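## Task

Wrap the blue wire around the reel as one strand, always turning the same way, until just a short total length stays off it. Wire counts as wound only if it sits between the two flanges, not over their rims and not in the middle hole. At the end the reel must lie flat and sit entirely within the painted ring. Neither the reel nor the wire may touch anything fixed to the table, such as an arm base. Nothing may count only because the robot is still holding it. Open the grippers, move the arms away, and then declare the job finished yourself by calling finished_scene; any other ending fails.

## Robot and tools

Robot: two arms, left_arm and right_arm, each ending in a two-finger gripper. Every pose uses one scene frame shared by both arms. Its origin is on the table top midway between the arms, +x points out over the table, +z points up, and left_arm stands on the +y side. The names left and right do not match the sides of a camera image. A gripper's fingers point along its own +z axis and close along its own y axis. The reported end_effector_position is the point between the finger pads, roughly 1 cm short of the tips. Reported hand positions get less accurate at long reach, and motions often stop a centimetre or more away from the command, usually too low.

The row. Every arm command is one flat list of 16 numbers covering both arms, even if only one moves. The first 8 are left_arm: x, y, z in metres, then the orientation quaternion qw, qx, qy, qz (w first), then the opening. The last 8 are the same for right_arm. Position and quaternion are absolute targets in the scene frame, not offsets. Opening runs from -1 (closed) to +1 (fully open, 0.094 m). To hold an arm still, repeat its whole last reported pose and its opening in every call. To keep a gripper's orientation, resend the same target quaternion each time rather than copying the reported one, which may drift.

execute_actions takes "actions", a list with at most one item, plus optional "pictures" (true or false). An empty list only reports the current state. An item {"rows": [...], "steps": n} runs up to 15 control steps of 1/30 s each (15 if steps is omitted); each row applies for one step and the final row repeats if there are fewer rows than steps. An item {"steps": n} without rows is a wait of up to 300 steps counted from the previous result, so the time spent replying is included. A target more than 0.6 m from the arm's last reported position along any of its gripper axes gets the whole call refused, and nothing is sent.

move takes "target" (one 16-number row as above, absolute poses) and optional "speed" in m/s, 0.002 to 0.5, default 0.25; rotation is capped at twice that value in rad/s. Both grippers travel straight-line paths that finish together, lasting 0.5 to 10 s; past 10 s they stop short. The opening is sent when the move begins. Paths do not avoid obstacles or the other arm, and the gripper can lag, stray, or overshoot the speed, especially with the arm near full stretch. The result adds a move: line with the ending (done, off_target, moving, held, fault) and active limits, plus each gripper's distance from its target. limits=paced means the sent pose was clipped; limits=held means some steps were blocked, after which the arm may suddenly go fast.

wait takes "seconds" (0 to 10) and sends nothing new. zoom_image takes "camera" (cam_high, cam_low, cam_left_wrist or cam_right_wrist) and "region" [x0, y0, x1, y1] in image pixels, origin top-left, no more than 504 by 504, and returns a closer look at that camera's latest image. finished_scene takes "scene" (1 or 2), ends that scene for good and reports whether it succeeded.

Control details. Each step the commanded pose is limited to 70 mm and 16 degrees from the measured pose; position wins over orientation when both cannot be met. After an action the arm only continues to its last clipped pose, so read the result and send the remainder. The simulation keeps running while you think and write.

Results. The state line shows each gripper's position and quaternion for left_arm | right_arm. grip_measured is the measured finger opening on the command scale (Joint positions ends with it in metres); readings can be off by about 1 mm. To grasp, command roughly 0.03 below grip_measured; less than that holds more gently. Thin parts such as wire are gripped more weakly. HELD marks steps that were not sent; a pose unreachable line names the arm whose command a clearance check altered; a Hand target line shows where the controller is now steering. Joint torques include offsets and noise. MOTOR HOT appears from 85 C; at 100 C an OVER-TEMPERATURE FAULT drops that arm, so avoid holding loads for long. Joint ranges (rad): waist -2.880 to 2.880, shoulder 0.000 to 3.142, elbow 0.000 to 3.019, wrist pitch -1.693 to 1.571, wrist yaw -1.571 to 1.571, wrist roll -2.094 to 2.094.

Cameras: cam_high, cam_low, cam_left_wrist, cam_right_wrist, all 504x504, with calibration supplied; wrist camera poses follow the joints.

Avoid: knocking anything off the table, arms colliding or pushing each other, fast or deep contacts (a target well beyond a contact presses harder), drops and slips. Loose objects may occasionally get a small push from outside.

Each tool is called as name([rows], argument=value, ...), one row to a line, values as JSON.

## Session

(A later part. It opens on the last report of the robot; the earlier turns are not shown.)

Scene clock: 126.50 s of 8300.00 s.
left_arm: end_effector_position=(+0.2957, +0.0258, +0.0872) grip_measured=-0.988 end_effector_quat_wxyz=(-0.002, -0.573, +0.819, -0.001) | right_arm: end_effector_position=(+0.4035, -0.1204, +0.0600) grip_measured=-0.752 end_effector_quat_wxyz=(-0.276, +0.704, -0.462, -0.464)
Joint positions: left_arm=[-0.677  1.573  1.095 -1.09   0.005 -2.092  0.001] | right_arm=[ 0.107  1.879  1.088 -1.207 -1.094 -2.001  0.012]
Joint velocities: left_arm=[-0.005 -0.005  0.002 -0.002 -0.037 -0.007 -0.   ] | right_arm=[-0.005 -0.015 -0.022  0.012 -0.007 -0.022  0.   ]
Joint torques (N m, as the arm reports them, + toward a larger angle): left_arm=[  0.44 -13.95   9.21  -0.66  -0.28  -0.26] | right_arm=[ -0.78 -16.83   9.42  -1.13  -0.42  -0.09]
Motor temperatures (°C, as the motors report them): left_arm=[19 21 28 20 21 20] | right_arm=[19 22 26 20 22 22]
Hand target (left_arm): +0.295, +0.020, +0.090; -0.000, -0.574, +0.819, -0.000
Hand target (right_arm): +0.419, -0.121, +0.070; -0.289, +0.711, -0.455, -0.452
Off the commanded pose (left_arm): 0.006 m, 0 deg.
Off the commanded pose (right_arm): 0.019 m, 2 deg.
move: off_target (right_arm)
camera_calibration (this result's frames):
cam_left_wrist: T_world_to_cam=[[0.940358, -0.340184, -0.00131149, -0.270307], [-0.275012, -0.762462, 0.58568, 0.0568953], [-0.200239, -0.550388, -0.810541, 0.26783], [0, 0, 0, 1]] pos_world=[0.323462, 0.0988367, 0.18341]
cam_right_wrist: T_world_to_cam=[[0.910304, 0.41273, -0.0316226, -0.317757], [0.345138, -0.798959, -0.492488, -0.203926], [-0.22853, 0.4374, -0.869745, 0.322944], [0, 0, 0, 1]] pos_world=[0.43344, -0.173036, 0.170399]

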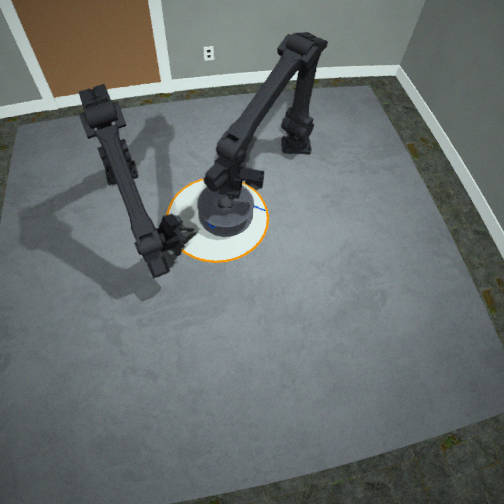

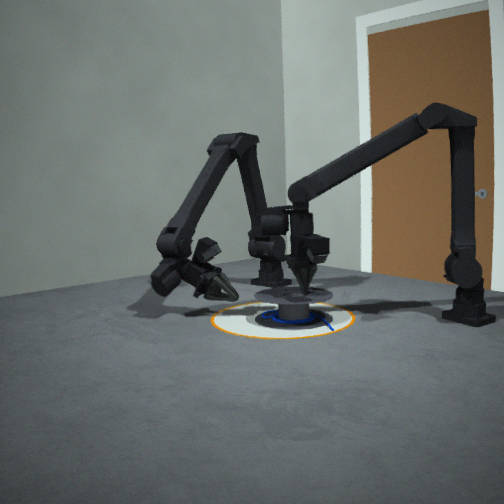

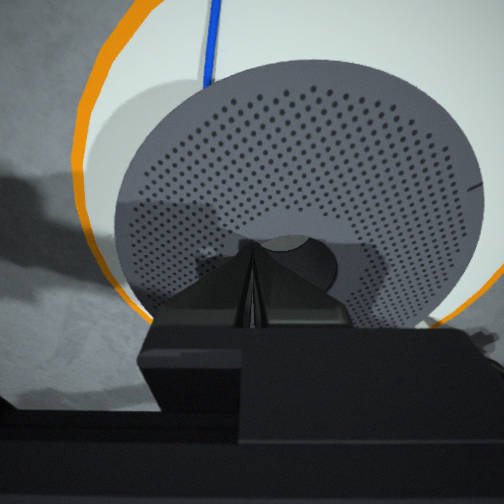

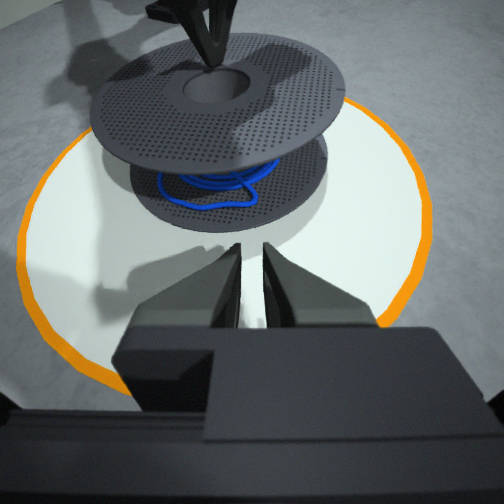

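move(target=[0.325,0.005,0.10,0,0.26,0.966,0,-1, 0.42,-0.25,0.15,0.38,-0.596,0.596,0.38,-0.75], speed=0.3)

Scene clock: 133.63 s of 8300.00 s.
left_arm: end_effector_position=(+0.3087, +0.0137, +0.0935) grip_measured=-0.988 end_effector_quat_wxyz=(-0.005, +0.258, +0.966, +0.002) | right_arm: end_effector_position=(+0.4211, -0.2465, +0.1464) grip_measured=-0.752 end_effector_quat_wxyz=(+0.379, -0.605, +0.589, +0.379)
Joint positions: left_arm=[-0.673  1.616  1.165 -1.131  0.002 -0.345  0.001] | right_arm=[-0.229  1.553  0.944 -1.187 -1.118 -1.834  0.012]
Joint velocities: left_arm=[-0.024 -0.005 -0.007 -0.002 -0.037  0.022 -0.001] | right_arm=[-0.024 -0.005 -0.002 -0.007  0.051 -0.037 -0.   ]
Joint torques (N m, as the arm reports them, + toward a larger angle): left_arm=[  2.55 -13.48  12.34  -0.73  -0.15   0.04] | right_arm=[ -1.12 -14.49   6.29  -0.52  -0.63   0.17]
Motor temperatures (°C, as the motors report them): left_arm=[19 21 29 20 21 20] | right_arm=[19 22 26 20 22 22]
Hand target (left_arm): +0.324, +0.006, +0.100; +0.001, +0.260, +0.966, -0.000
Hand target (right_arm): +0.418, -0.250, +0.150; -0.380, +0.598, -0.595, -0.378
Off the commanded pose (left_arm): 0.020 m, 1 deg.
Off the commanded pose (right_arm): 0.005 m, 1 deg.
After step 90, 0.63 s passed at rest.
move: off_target (left_arm)
camera_calibration (this result's frames):
cam_left_wrist: T_world_to_cam=[[-0.496584, -0.867984, -0.00275935, 0.16434], [-0.701295, 0.399342, 0.590518, 0.162843], [-0.511459, 0.295177, -0.80702, 0.353039], [0, 0, 0, 1]] pos_world=[0.376374, -0.0265943, 0.189202]
cam_right_wrist: T_world_to_cam=[[0.999738, 0.0105238, 0.0203123, -0.423431], [0.0190499, -0.874596, -0.484477, -0.150673], [0.0126665, 0.484737, -0.874568, 0.368102], [0, 0, 0, 1]] pos_world=[0.421528, -0.305755, 0.257534]

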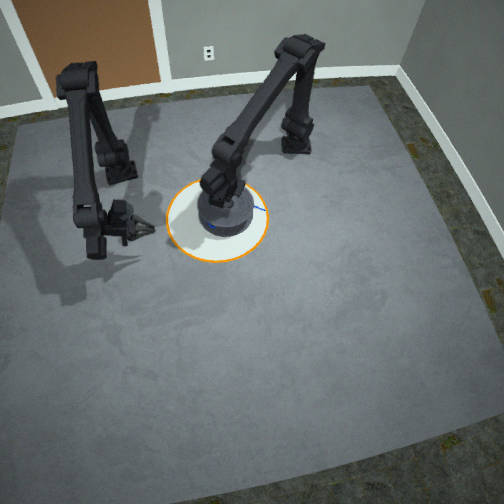

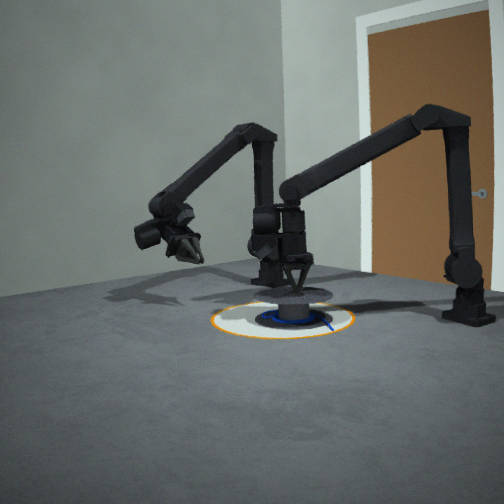

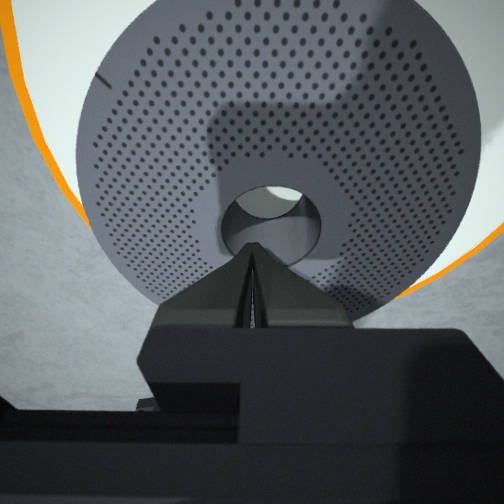

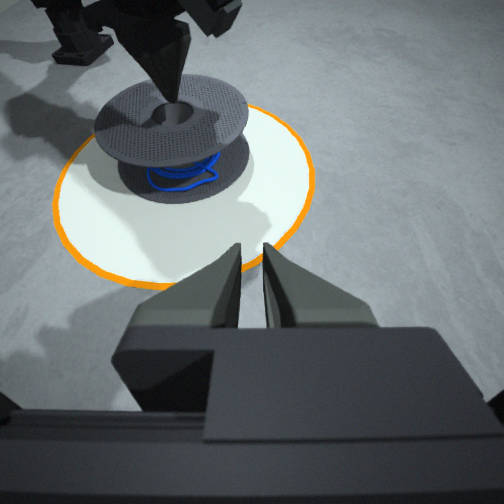

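move(target=[0.316,-0.006,0.062,0,0.26,0.966,0,-1, 0.42,-0.25,0.15,0.38,-0.596,0.596,0.38,-0.75], speed=0.05)

move(target=[0.316,-0.006,0.062,0,0.26,0.966,0,-0.2, 0.42,-0.25,0.15,0.38,-0.596,0.596,0.38,-0.75], speed=0.05)

Scene clock: 137.80 s of 8300.00 s.
left_arm: end_effector_position=(+0.3160, +0.0030, +0.0673) grip_measured=-0.988 end_effector_quat_wxyz=(-0.003, +0.260, +0.965, +0.001) | right_arm: end_effector_position=(+0.4212, -0.2463, +0.1469) grip_measured=-0.752 end_effector_quat_wxyz=(+0.379, -0.603, +0.590, +0.380)
Joint positions: left_arm=[-0.676  1.676  1.165 -1.066  0.002 -0.344  0.001] | right_arm=[-0.229  1.553  0.944 -1.187 -1.121 -1.829  0.012]
Joint velocities: left_arm=[-0.005  0.005 -0.017 -0.012 -0.022 -0.007 -0.001] | right_arm=[-0.005 -0.005 -0.007  0.002 -0.037  0.037 -0.001]
Joint torques (N m, as the arm reports them, + toward a larger angle): left_arm=[  0.29 -14.47   8.74   0.72  -0.11  -0.26] | right_arm=[ -1.08 -13.86   6.82  -0.55  -0.64   0.16]
Motor temperatures (°C, as the motors report them): left_arm=[19 22 29 20 21 20] | right_arm=[19 22 26 20 22 22]
Hand target (left_arm): +0.316, -0.006, +0.062; -0.000, +0.260, +0.966, -0.000
Hand target (right_arm): +0.420, -0.250, +0.150; -0.380, +0.596, -0.596, -0.380
Off the commanded pose (left_arm): 0.010 m, 0 deg.
Off the commanded pose (right_arm): 0.005 m, 1 deg.
After step 90, 0.10 s passed at rest.
move: done
camera_calibration (this result's frames):
cam_left_wrist: T_world_to_cam=[[-0.500217, -0.865899, -0.00131957, 0.159614], [-0.7012, 0.404177, 0.587333, 0.187827], [-0.508038, 0.294719, -0.809344, 0.337807], [0, 0, 0, 1]] pos_world=[0.383165, -0.0372637, 0.163295]
cam_right_wrist: T_world_to_cam=[[0.999833, 0.00784163, 0.0164794, -0.423707], [0.0148769, -0.873229, -0.487084, -0.147785], [0.0105708, 0.487248, -0.8732, 0.369698], [0, 0, 0, 1]] pos_world=[0.421927, -0.305862, 0.257819]

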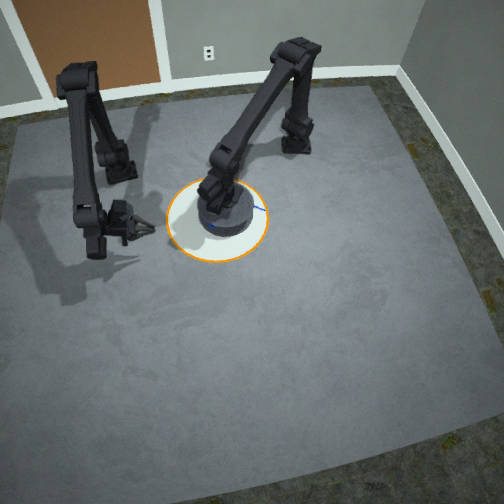

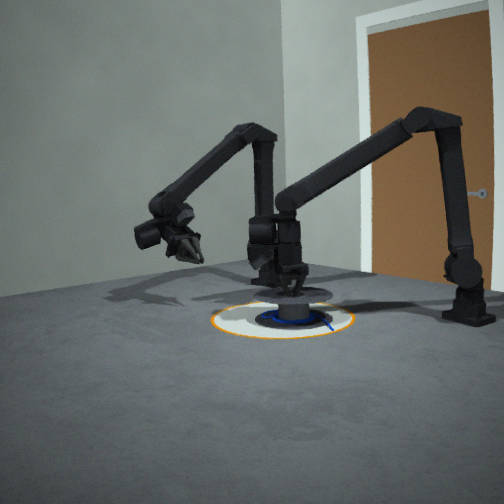

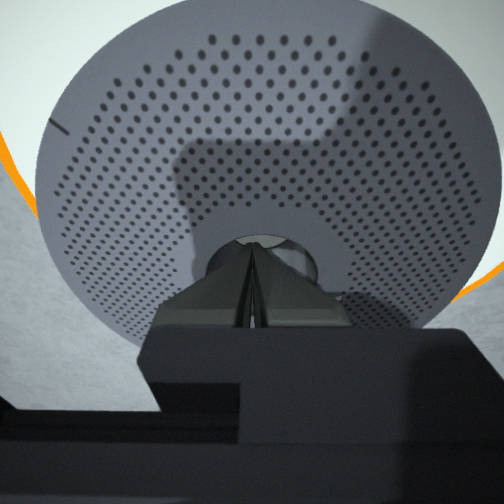

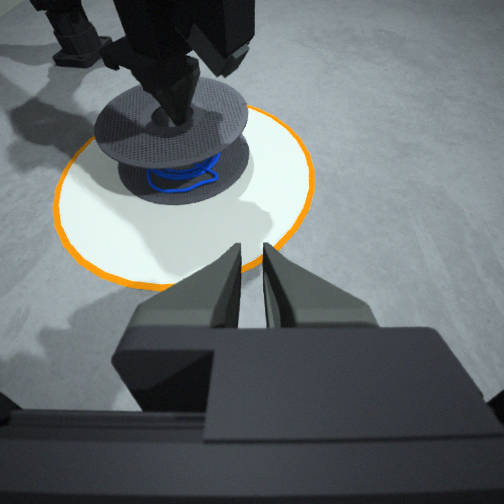

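Scene clock: 138.50 s of 8300.00 s.
left_arm: end_effector_position=(+0.3158, +0.0028, +0.0679) grip_measured=-0.229 end_effector_quat_wxyz=(-0.003, +0.261, +0.965, +0.001) | right_arm: end_effector_position=(+0.4212, -0.2463, +0.1469) grip_measured=-0.752 end_effector_quat_wxyz=(+0.379, -0.603, +0.590, +0.380)
Joint positions: left_arm=[-0.677  1.675  1.165 -1.066  0.002 -0.344  0.036] | right_arm=[-0.229  1.553  0.944 -1.187 -1.121 -1.829  0.012]
Joint velocities: left_arm=[-0.005  0.005 -0.002  0.007 -0.022 -0.037 -0.   ] | right_arm=[-0.005 -0.015 -0.007  0.002 -0.007  0.022 -0.   ]
Joint torques (N m, as the arm reports them, + toward a larger angle): left_arm=[  0.33 -14.62   8.58   0.76  -0.14  -0.27] | right_arm=[ -1.04 -13.87   6.83  -0.54  -0.64   0.17]
Motor temperatures (°C, as the motors report them): left_arm=[19 22 29 20 21 20] | right_arm=[19 22 26 20 22 22]
Hand target (left_arm): +0.316, -0.006, +0.062; -0.000, +0.260, +0.966, -0.000
Hand target (right_arm): +0.420, -0.250, +0.150; -0.380, +0.596, -0.596, -0.380
Off the commanded pose (left_arm): 0.011 m, 0 deg.
Off the commanded pose (right_arm): 0.005 m, 1 deg.
move: off_target (left_arm)
camera_calibration (this result's frames):
cam_left_wrist: T_world_to_cam=[[-0.500543, -0.865712, -0.0000830602, 0.159312], [-0.701281, 0.405415, 0.586382, 0.187509], [-0.507604, 0.293567, -0.810035, 0.338254], [0, 0, 0, 1]] pos_world=[0.382938, -0.0374005, 0.164059]
cam_right_wrist: T_world_to_cam=[[0.999833, 0.00784163, 0.0164794, -0.423707], [0.0148769, -0.873229, -0.487084, -0.147785], [0.0105708, 0.487248, -0.8732, 0.369698], [0, 0, 0, 1]] pos_world=[0.421927, -0.305862, 0.257819]

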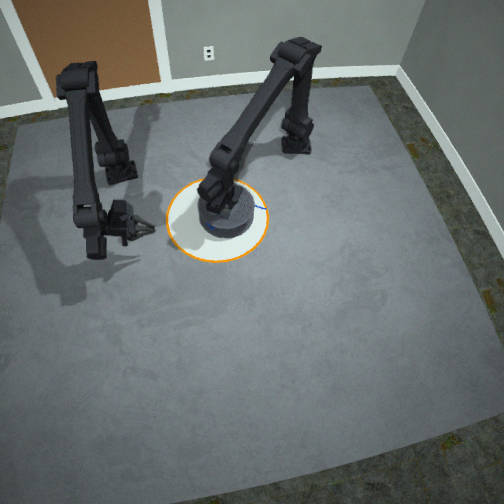

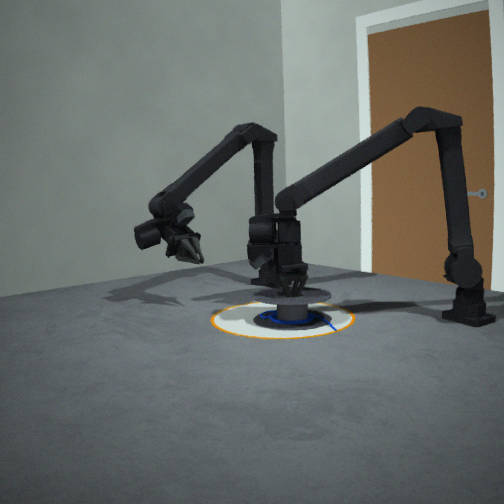

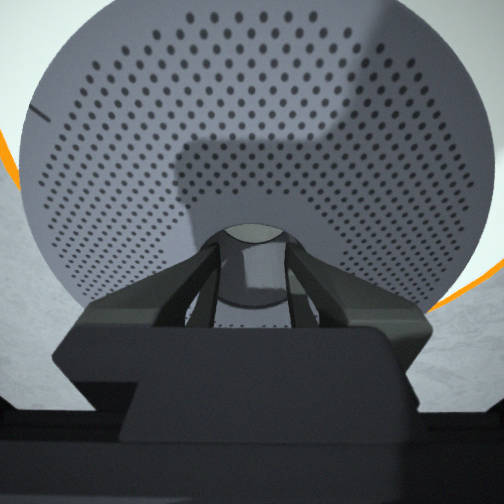

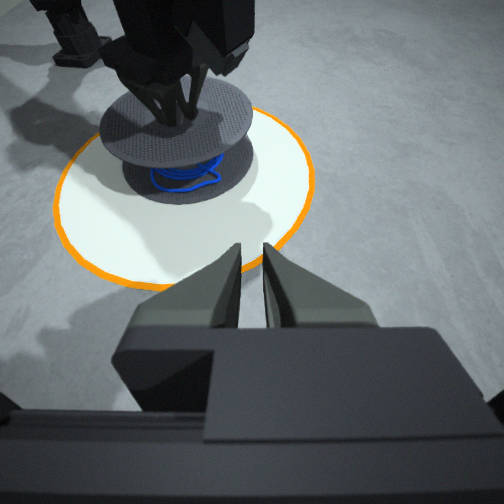

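move(target=[0.345,-0.05,0.066,0,-0.5,0.866,0,-0.2, 0.42,-0.25,0.15,0.38,-0.596,0.596,0.38,-0.75], speed=0.2)

zoom_image(camera="cam_low", region=[200, 230, 360, 350])

Scene clock: 148.77 s of 8300.00 s.
left_arm: end_effector_position=(+0.3412, -0.0376, +0.0696) grip_measured=-0.227 end_effector_quat_wxyz=(-0.004, -0.497, +0.868, -0.006) | right_arm: end_effector_position=(+0.4212, -0.2463, +0.1469) grip_measured=-0.752 end_effector_quat_wxyz=(+0.379, -0.603, +0.590, +0.380)
Joint positions: left_arm=[-0.687  1.773  1.305 -1.092  0.01  -1.921  0.036] | right_arm=[-0.229  1.553  0.944 -1.187 -1.121 -1.829  0.012]
Joint velocities: left_arm=[-0.015  0.005 -0.017 -0.017 -0.022  0.037  0.   ] | right_arm=[ 0.005  0.015  0.007 -0.002 -0.007 -0.022  0.001]
Joint torques (N m, as the arm reports them, + toward a larger angle): left_arm=[  0.3  -15.19  11.46  -0.88  -0.47  -0.32] | right_arm=[ -1.03 -13.9    6.83  -0.53  -0.64   0.17]
Motor temperatures (°C, as the motors report them): left_arm=[19 22 29 20 21 20] | right_arm=[19 22 26 20 22 22]
Hand target (left_arm): +0.344, -0.050, +0.067; -0.000, -0.500, +0.866, -0.001
Hand target (right_arm): +0.420, -0.250, +0.150; -0.380, +0.596, -0.596, -0.380
Off the commanded pose (left_arm): 0.013 m, 1 deg.
Off the commanded pose (right_arm): 0.005 m, 1 deg.
After step 90, 2.80 s passed at rest.
move: off_target (left_arm)
camera_calibration (this result's frames):
cam_left_wrist: T_world_to_cam=[[0.863637, -0.504075, 0.00626056, -0.315244], [-0.409335, -0.693961, 0.592338, 0.0793136], [-0.294238, -0.514128, -0.805665, 0.260883], [0, 0, 0, 1]] pos_world=[0.381484, 0.0302607, 0.165177]
cam_right_wrist: T_world_to_cam=[[0.999833, 0.00784163, 0.0164794, -0.423707], [0.0148769, -0.873229, -0.487084, -0.147785], [0.0105708, 0.487248, -0.8732, 0.369698], [0, 0, 0, 1]] pos_world=[0.421927, -0.305862, 0.257819]

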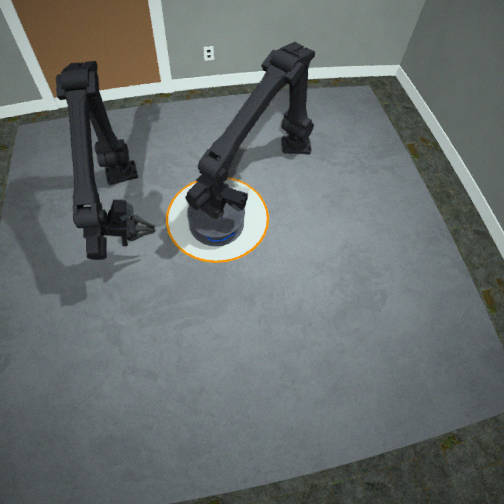

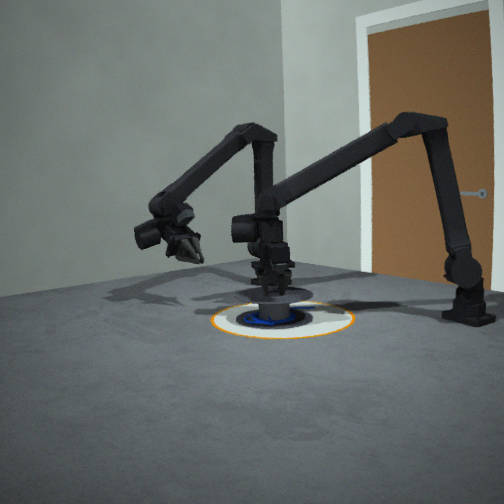

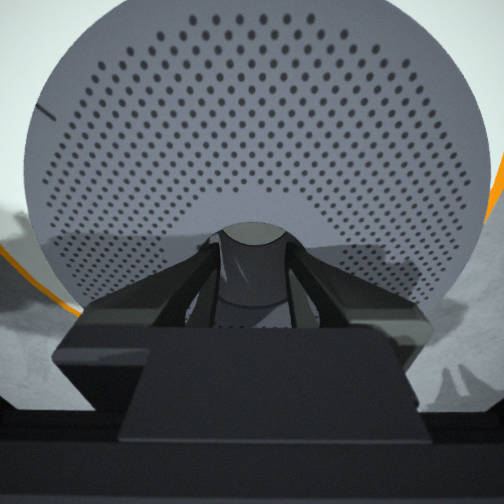

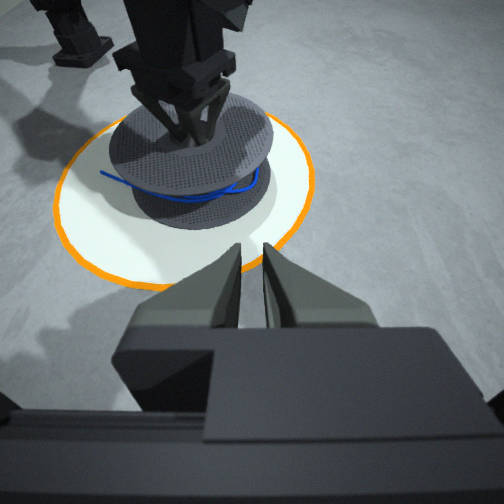

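Region (200, 230, 360, 350) of cam_low's 504x504 image, scaled by 3.150, with more detail than that image has; it fills the top 378 rows of this view, and the rest is white.

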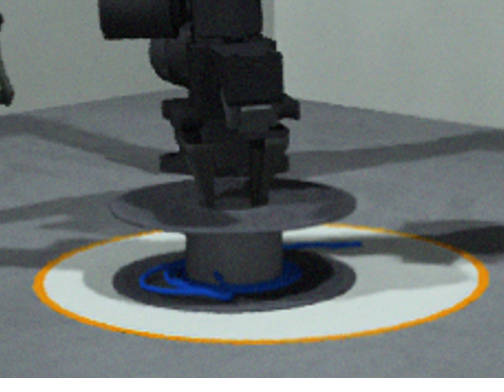

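move(target=[0.341,-0.038,0.07,0,-0.5,0.866,0,-0.9, 0.3,-0.25,0.1,0.38,-0.596,0.596,0.38,-0.5], speed=0.2)

move(target=[0.341,-0.038,0.07,0,0.26,0.966,0,-0.9, 0.3,-0.25,0.1,0.38,-0.596,0.596,0.38,-0.5], speed=0.5)

move(target=[0.341,-0.038,0.07,0,0.866,0.5,0,-0.9, 0.3,-0.25,0.1,0.38,-0.596,0.596,0.38,-0.5], speed=0.5)

move(target=[0.341,-0.038,0.068,0,0.866,0.5,0,-0.2, 0.3,-0.25,0.1,0.38,-0.596,0.596,0.38,-0.5], speed=0.2)

move(target=[0.341,-0.038,0.068,0,0.342,0.94,0,-0.2, 0.3,-0.25,0.1,0.38,-0.596,0.596,0.38,-0.5], speed=0.25)

Scene clock: 154.90 s of 8300.00 s.
left_arm: end_effector_position=(+0.3420, -0.0370, +0.0696) grip_measured=-0.897 end_effector_quat_wxyz=(-0.001, -0.498, +0.867, -0.006) | right_arm: end_effector_position=(+0.2979, -0.2447, +0.0976) grip_measured=-0.502 end_effector_quat_wxyz=(+0.369, -0.591, +0.600, +0.393)
Joint positions: left_arm=[-0.687  1.773  1.305 -1.092  0.004 -1.924  0.005] | right_arm=[-0.27   1.385  0.578 -1.094 -1.112 -1.898  0.023]
Joint velocities: left_arm=[-0.005  0.005 -0.032 -0.017 -0.037 -0.022  0.   ] | right_arm=[ 0.005 -0.005  0.002 -0.002 -0.022  0.022 -0.   ]
Joint torques (N m, as the arm reports them, + toward a larger angle): left_arm=[  1.02 -17.89   8.65  -0.77  -0.29  -0.22] | right_arm=[-1.38 -9.4   5.69 -0.11 -0.47 -0.06]
Motor temperatures (°C, as the motors report them): left_arm=[19 22 30 20 21 20] | right_arm=[19 22 26 20 22 22]
Hand target (left_arm): +0.341, -0.038, +0.070; +0.000, -0.500, +0.866, -0.000
Hand target (right_arm): +0.300, -0.249, +0.099; -0.380, +0.596, -0.596, -0.380
Off the commanded pose (left_arm): 0.001 m, 1 deg.
Off the commanded pose (right_arm): 0.006 m, 2 deg.
After step 90, 2.10 s passed at rest.
move: done
camera_calibration (this result's frames):
cam_left_wrist: T_world_to_cam=[[0.864979, -0.50174, 0.00821981, -0.316094], [-0.41002, -0.697225, 0.588014, 0.080477], [-0.289299, -0.511991, -0.808809, 0.260031], [0, 0, 0, 1]] pos_world=[0.381639, 0.0306471, 0.165592]
cam_right_wrist: T_world_to_cam=[[0.999671, -0.000913463, -0.0256259, -0.297552], [-0.0133956, -0.87076, -0.491526, -0.159124], [-0.021865, 0.491708, -0.870486, 0.337661], [0, 0, 0, 1]] pos_world=[0.302705, -0.304861, 0.20809]

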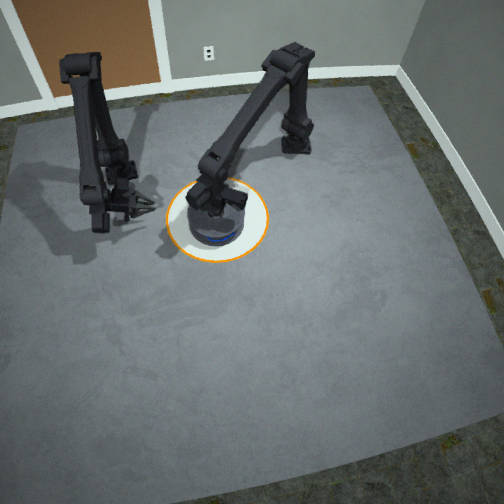

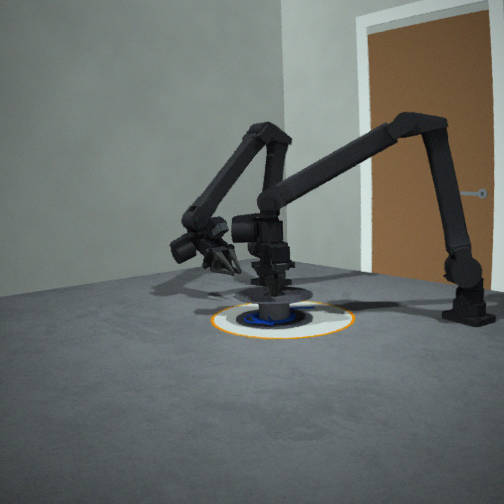

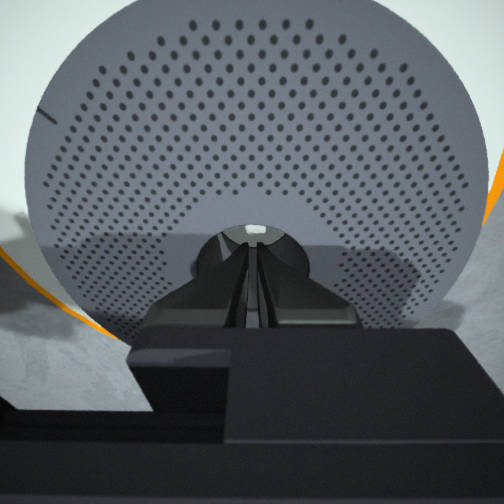

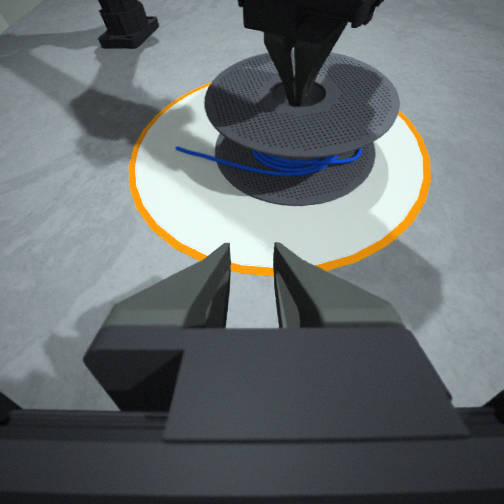

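Scene clock: 157.23 s of 8300.00 s.
left_arm: end_effector_position=(+0.3423, -0.0368, +0.0696) grip_measured=-0.897 end_effector_quat_wxyz=(+0.004, +0.250, +0.968, -0.004) | right_arm: end_effector_position=(+0.2985, -0.2460, +0.0975) grip_measured=-0.502 end_effector_quat_wxyz=(+0.373, -0.595, +0.597, +0.389)
Joint positions: left_arm=[-0.687  1.773  1.305 -1.092  0.002 -0.377  0.005] | right_arm=[-0.274  1.385  0.578 -1.094 -1.112 -1.914  0.023]
Joint velocities: left_arm=[-0.015 -0.005  0.002 -0.017 -0.022 -0.037 -0.   ] | right_arm=[ 0.005 -0.015  0.007  0.007 -0.095 -0.022 -0.   ]
Joint torques (N m, as the arm reports them, + toward a larger angle): left_arm=[  1.08 -18.04   8.78  -0.65  -0.15   0.04] | right_arm=[-1.45 -9.48  5.92 -0.62 -0.43 -0.08]
Motor temperatures (°C, as the motors report them): left_arm=[19 22 30 20 21 20] | right_arm=[19 22 26 20 22 22]
Hand target (left_arm): +0.341, -0.038, +0.070; +0.000, +0.260, +0.966, -0.000
Hand target (right_arm): +0.300, -0.250, +0.100; -0.380, +0.596, -0.596, -0.380
Off the commanded pose (left_arm): 0.002 m, 1 deg.
Off the commanded pose (right_arm): 0.005 m, 1 deg.
move: done
camera_calibration (this result's frames):
cam_left_wrist: T_world_to_cam=[[-0.480959, -0.876727, 0.00531811, 0.130878], [-0.716358, 0.396466, 0.574148, 0.226809], [-0.50548, 0.272332, -0.818734, 0.36377], [0, 0, 0, 1]] pos_world=[0.409302, -0.0742437, 0.166913]
cam_right_wrist: T_world_to_cam=[[0.999938, 0.000960401, -0.0111324, -0.299159], [-0.00463675, -0.870803, -0.49161, -0.162876], [-0.0101662, 0.491631, -0.870744, 0.334769], [0, 0, 0, 1]] pos_world=[0.301788, -0.306129, 0.208097]

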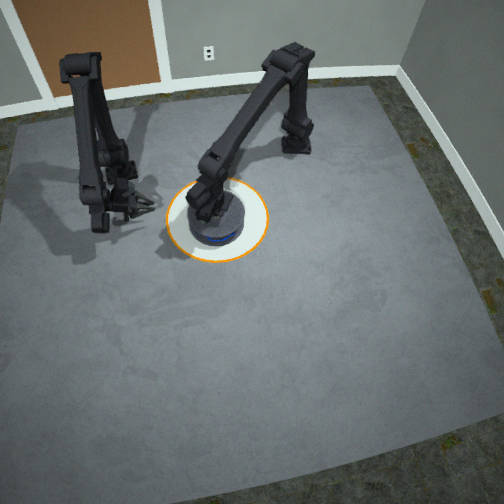

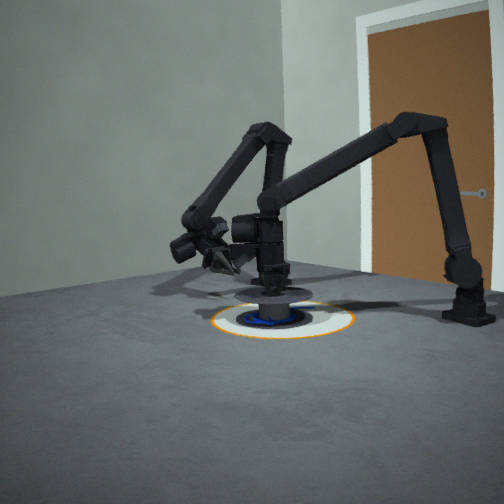

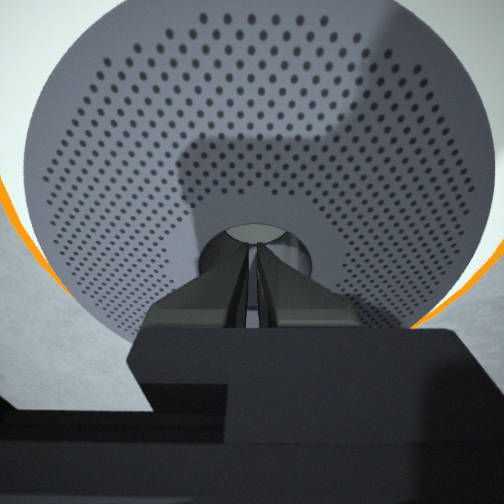

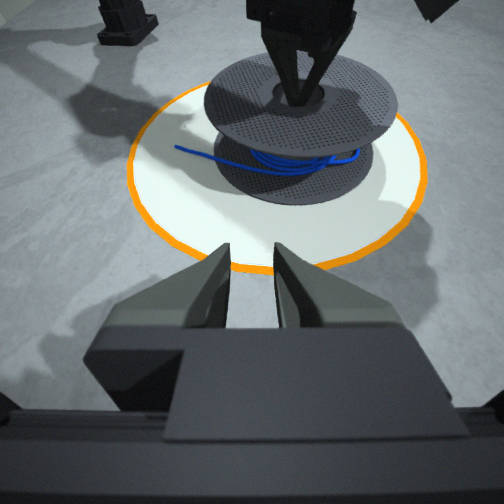

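Scene clock: 159.57 s of 8300.00 s.
left_arm: end_effector_position=(+0.3423, -0.0368, +0.0696) grip_measured=-0.897 end_effector_quat_wxyz=(+0.005, +0.861, +0.509, -0.000) | right_arm: end_effector_position=(+0.2985, -0.2460, +0.0975) grip_measured=-0.502 end_effector_quat_wxyz=(+0.373, -0.595, +0.596, +0.389)
Joint positions: left_arm=[-0.687  1.773  1.305 -1.092  0.002  1.192  0.005] | right_arm=[-0.274  1.385  0.578 -1.094 -1.112 -1.914  0.023]
Joint velocities: left_arm=[-0.005  0.005  0.017 -0.007  0.095  0.051  0.001] | right_arm=[-0.024  0.015  0.017  0.012 -0.022  0.007 -0.   ]
Joint torques (N m, as the arm reports them, + toward a larger angle): left_arm=[  1.06 -17.99   8.75  -0.7   -0.04   0.04] | right_arm=[-1.44 -9.5   5.92 -0.63 -0.44 -0.08]
Motor temperatures (°C, as the motors report them): left_arm=[19 22 29 20 21 20] | right_arm=[19 21 26 20 22 22]
Hand target (left_arm): +0.341, -0.038, +0.070; +0.000, +0.866, +0.500, +0.000
Hand target (right_arm): +0.300, -0.250, +0.100; -0.380, +0.596, -0.596, -0.380
Off the commanded pose (left_arm): 0.002 m, 1 deg.
Off the commanded pose (right_arm): 0.005 m, 1 deg.
move: done
camera_calibration (this result's frames):
cam_left_wrist: T_world_to_cam=[[-0.877763, 0.478994, -0.00980174, 0.317598], [0.386251, 0.719619, 0.577026, -0.138916], [0.283446, 0.502707, -0.816667, 0.102059], [0, 0, 0, 1]] pos_world=[0.303504, -0.103466, 0.166619]
cam_right_wrist: T_world_to_cam=[[0.999941, 0.0011203, -0.0107861, -0.299154], [-0.00432731, -0.870801, -0.491617, -0.162967], [-0.00994328, 0.491635, -0.870745, 0.334704], [0, 0, 0, 1]] pos_world=[0.301759, -0.306129, 0.208098]

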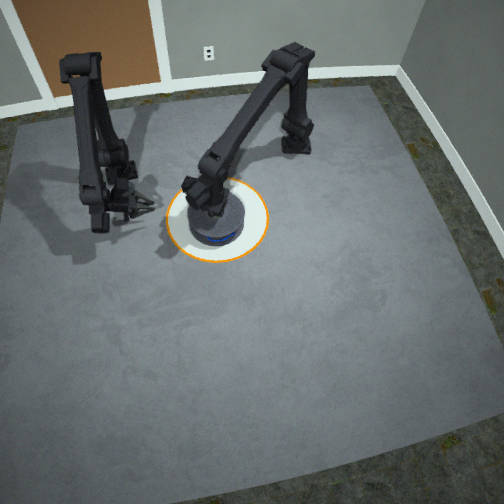

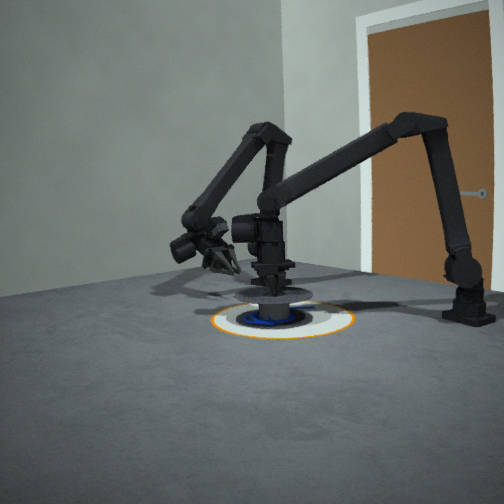

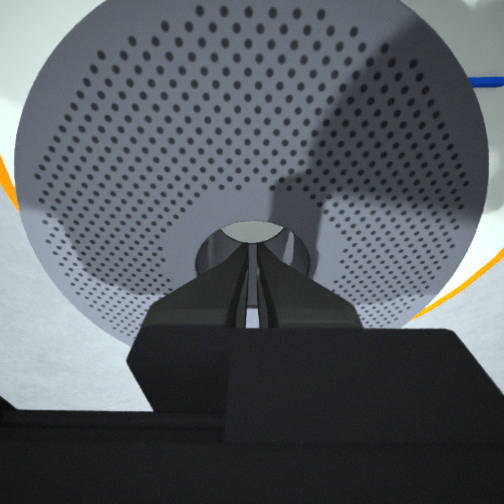

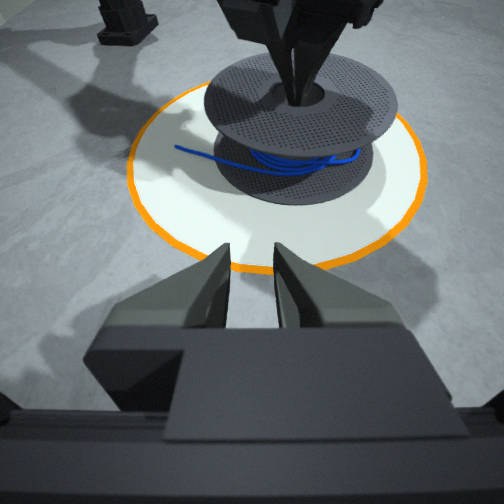

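Scene clock: 160.27 s of 8300.00 s.
left_arm: end_effector_position=(+0.3422, -0.0368, +0.0696) grip_measured=-0.227 end_effector_quat_wxyz=(+0.006, +0.861, +0.509, -0.000) | right_arm: end_effector_position=(+0.2985, -0.2460, +0.0975) grip_measured=-0.502 end_effector_quat_wxyz=(+0.373, -0.595, +0.596, +0.389)
Joint positions: left_arm=[-0.687  1.773  1.305 -1.092  0.002  1.192  0.036] | right_arm=[-0.274  1.385  0.578 -1.094 -1.112 -1.914  0.023]
Joint velocities: left_arm=[-0.005 -0.024 -0.002  0.002 -0.007 -0.022  0.001] | right_arm=[-0.005 -0.005  0.012 -0.012  0.022 -0.022  0.   ]
Joint torques (N m, as the arm reports them, + toward a larger angle): left_arm=[  1.   -17.72   8.52  -0.47  -0.06   0.07] | right_arm=[-1.43 -9.47  5.91 -0.63 -0.44 -0.08]
Motor temperatures (°C, as the motors report them): left_arm=[19 22 29 20 21 20] | right_arm=[19 21 26 20 22 22]
Hand target (left_arm): +0.341, -0.038, +0.068; +0.000, +0.866, +0.500, +0.000
Hand target (right_arm): +0.300, -0.250, +0.100; -0.380, +0.596, -0.596, -0.380
Off the commanded pose (left_arm): 0.002 m, 1 deg.
Off the commanded pose (right_arm): 0.005 m, 1 deg.
move: done
camera_calibration (this result's frames):
cam_left_wrist: T_world_to_cam=[[-0.877582, 0.47933, -0.00966186, 0.317514], [0.386696, 0.719608, 0.576741, -0.139], [0.283402, 0.502401, -0.81687, 0.102112], [0, 0, 0, 1]] pos_world=[0.303456, -0.10347, 0.166647]
cam_right_wrist: T_world_to_cam=[[0.999941, 0.0011203, -0.0107861, -0.299154], [-0.00432731, -0.870801, -0.491617, -0.162967], [-0.00994328, 0.491635, -0.870745, 0.334704], [0, 0, 0, 1]] pos_world=[0.301759, -0.306129, 0.208098]

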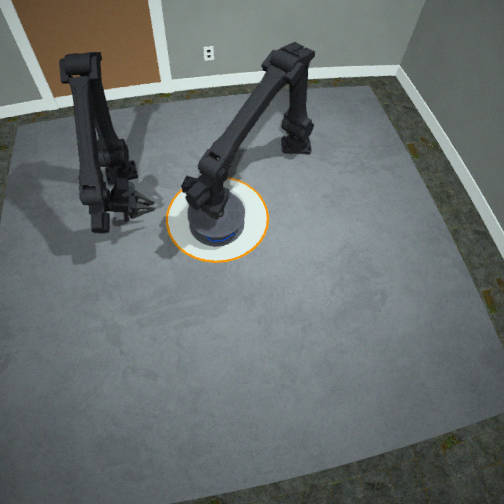

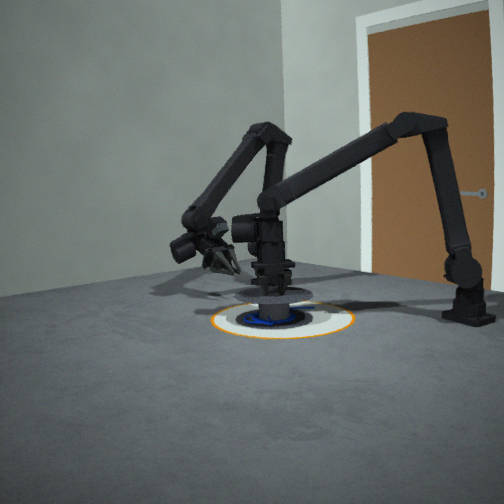

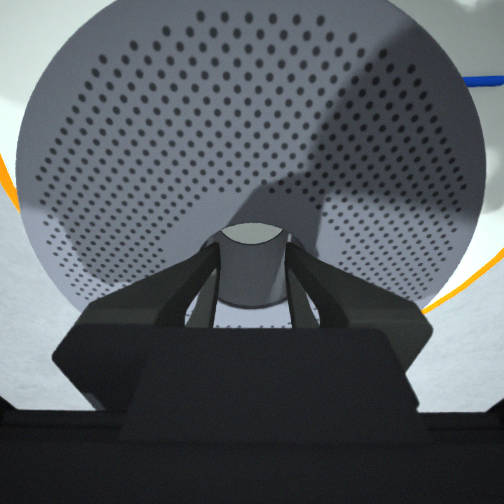

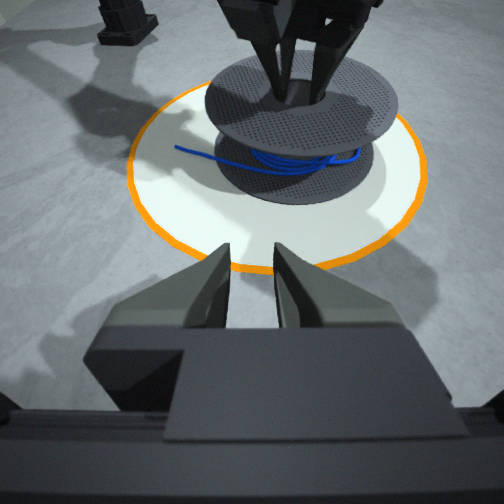

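Scene clock: 163.60 s of 8300.00 s.
left_arm: end_effector_position=(+0.3413, -0.0376, +0.0696) grip_measured=-0.223 end_effector_quat_wxyz=(+0.002, +0.351, +0.937, -0.007) | right_arm: end_effector_position=(+0.2985, -0.2460, +0.0975) grip_measured=-0.502 end_effector_quat_wxyz=(+0.373, -0.595, +0.596, +0.389)
Joint positions: left_arm=[-0.687  1.773  1.305 -1.092  0.009 -0.165  0.036] | right_arm=[-0.274  1.385  0.578 -1.094 -1.112 -1.914  0.023]
Joint velocities: left_arm=[-0.005 -0.005 -0.002 -0.007 -0.037 -0.051 -0.   ] | right_arm=[ 0.005  0.005  0.007 -0.012  0.007 -0.051  0.001]
Joint torques (N m, as the arm reports them, + toward a larger angle): left_arm=[  1.09 -17.79   8.6   -0.4   -0.39  -0.32] | right_arm=[-1.42 -9.48  5.92 -0.63 -0.44 -0.07]
Motor temperatures (°C, as the motors report them): left_arm=[19 22 29 20 21 20] | right_arm=[19 21 26 20 22 22]
Hand target (left_arm): +0.341, -0.038, +0.068; +0.000, +0.342, +0.940, -0.000
Hand target (right_arm): +0.300, -0.250, +0.100; -0.380, +0.596, -0.596, -0.380
Off the commanded pose (left_arm): 0.002 m, 1 deg.
Off the commanded pose (right_arm): 0.005 m, 1 deg.
move: done
camera_calibration (this result's frames):
cam_left_wrist: T_world_to_cam=[[-0.654188, -0.756261, 0.0103733, 0.193021], [-0.61523, 0.540069, 0.574298, 0.197296], [-0.439921, 0.369317, -0.818581, 0.344761], [0, 0, 0, 1]] pos_world=[0.399322, -0.0879052, 0.166905]
cam_right_wrist: T_world_to_cam=[[0.999941, 0.0011203, -0.0107861, -0.299154], [-0.00432731, -0.870801, -0.491617, -0.162967], [-0.00994328, 0.491635, -0.870745, 0.334704], [0, 0, 0, 1]] pos_world=[0.301759, -0.306129, 0.208098]

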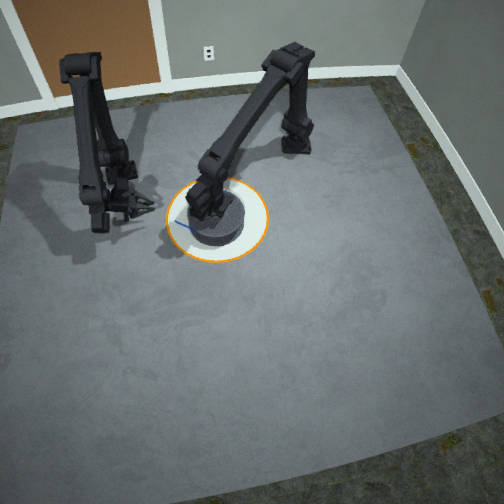

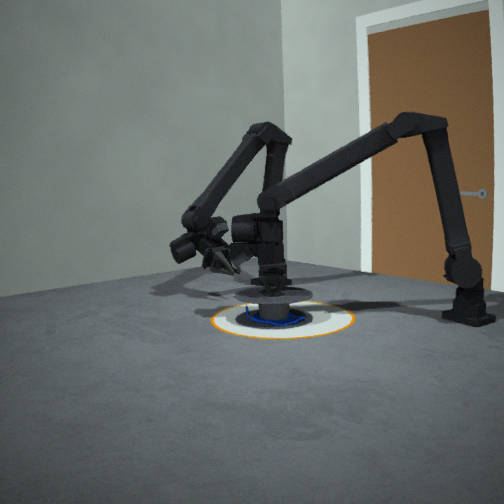

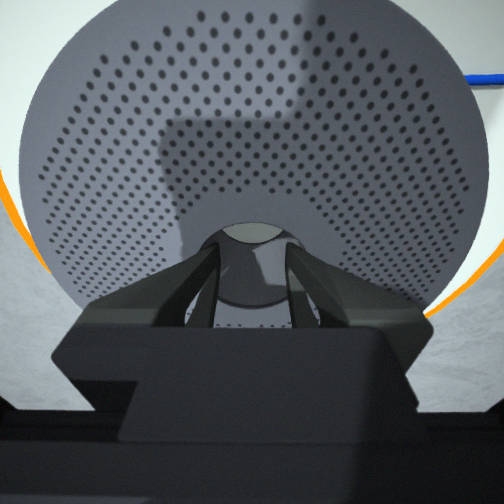

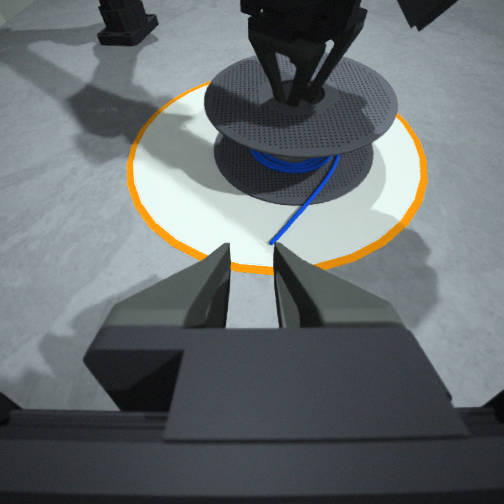

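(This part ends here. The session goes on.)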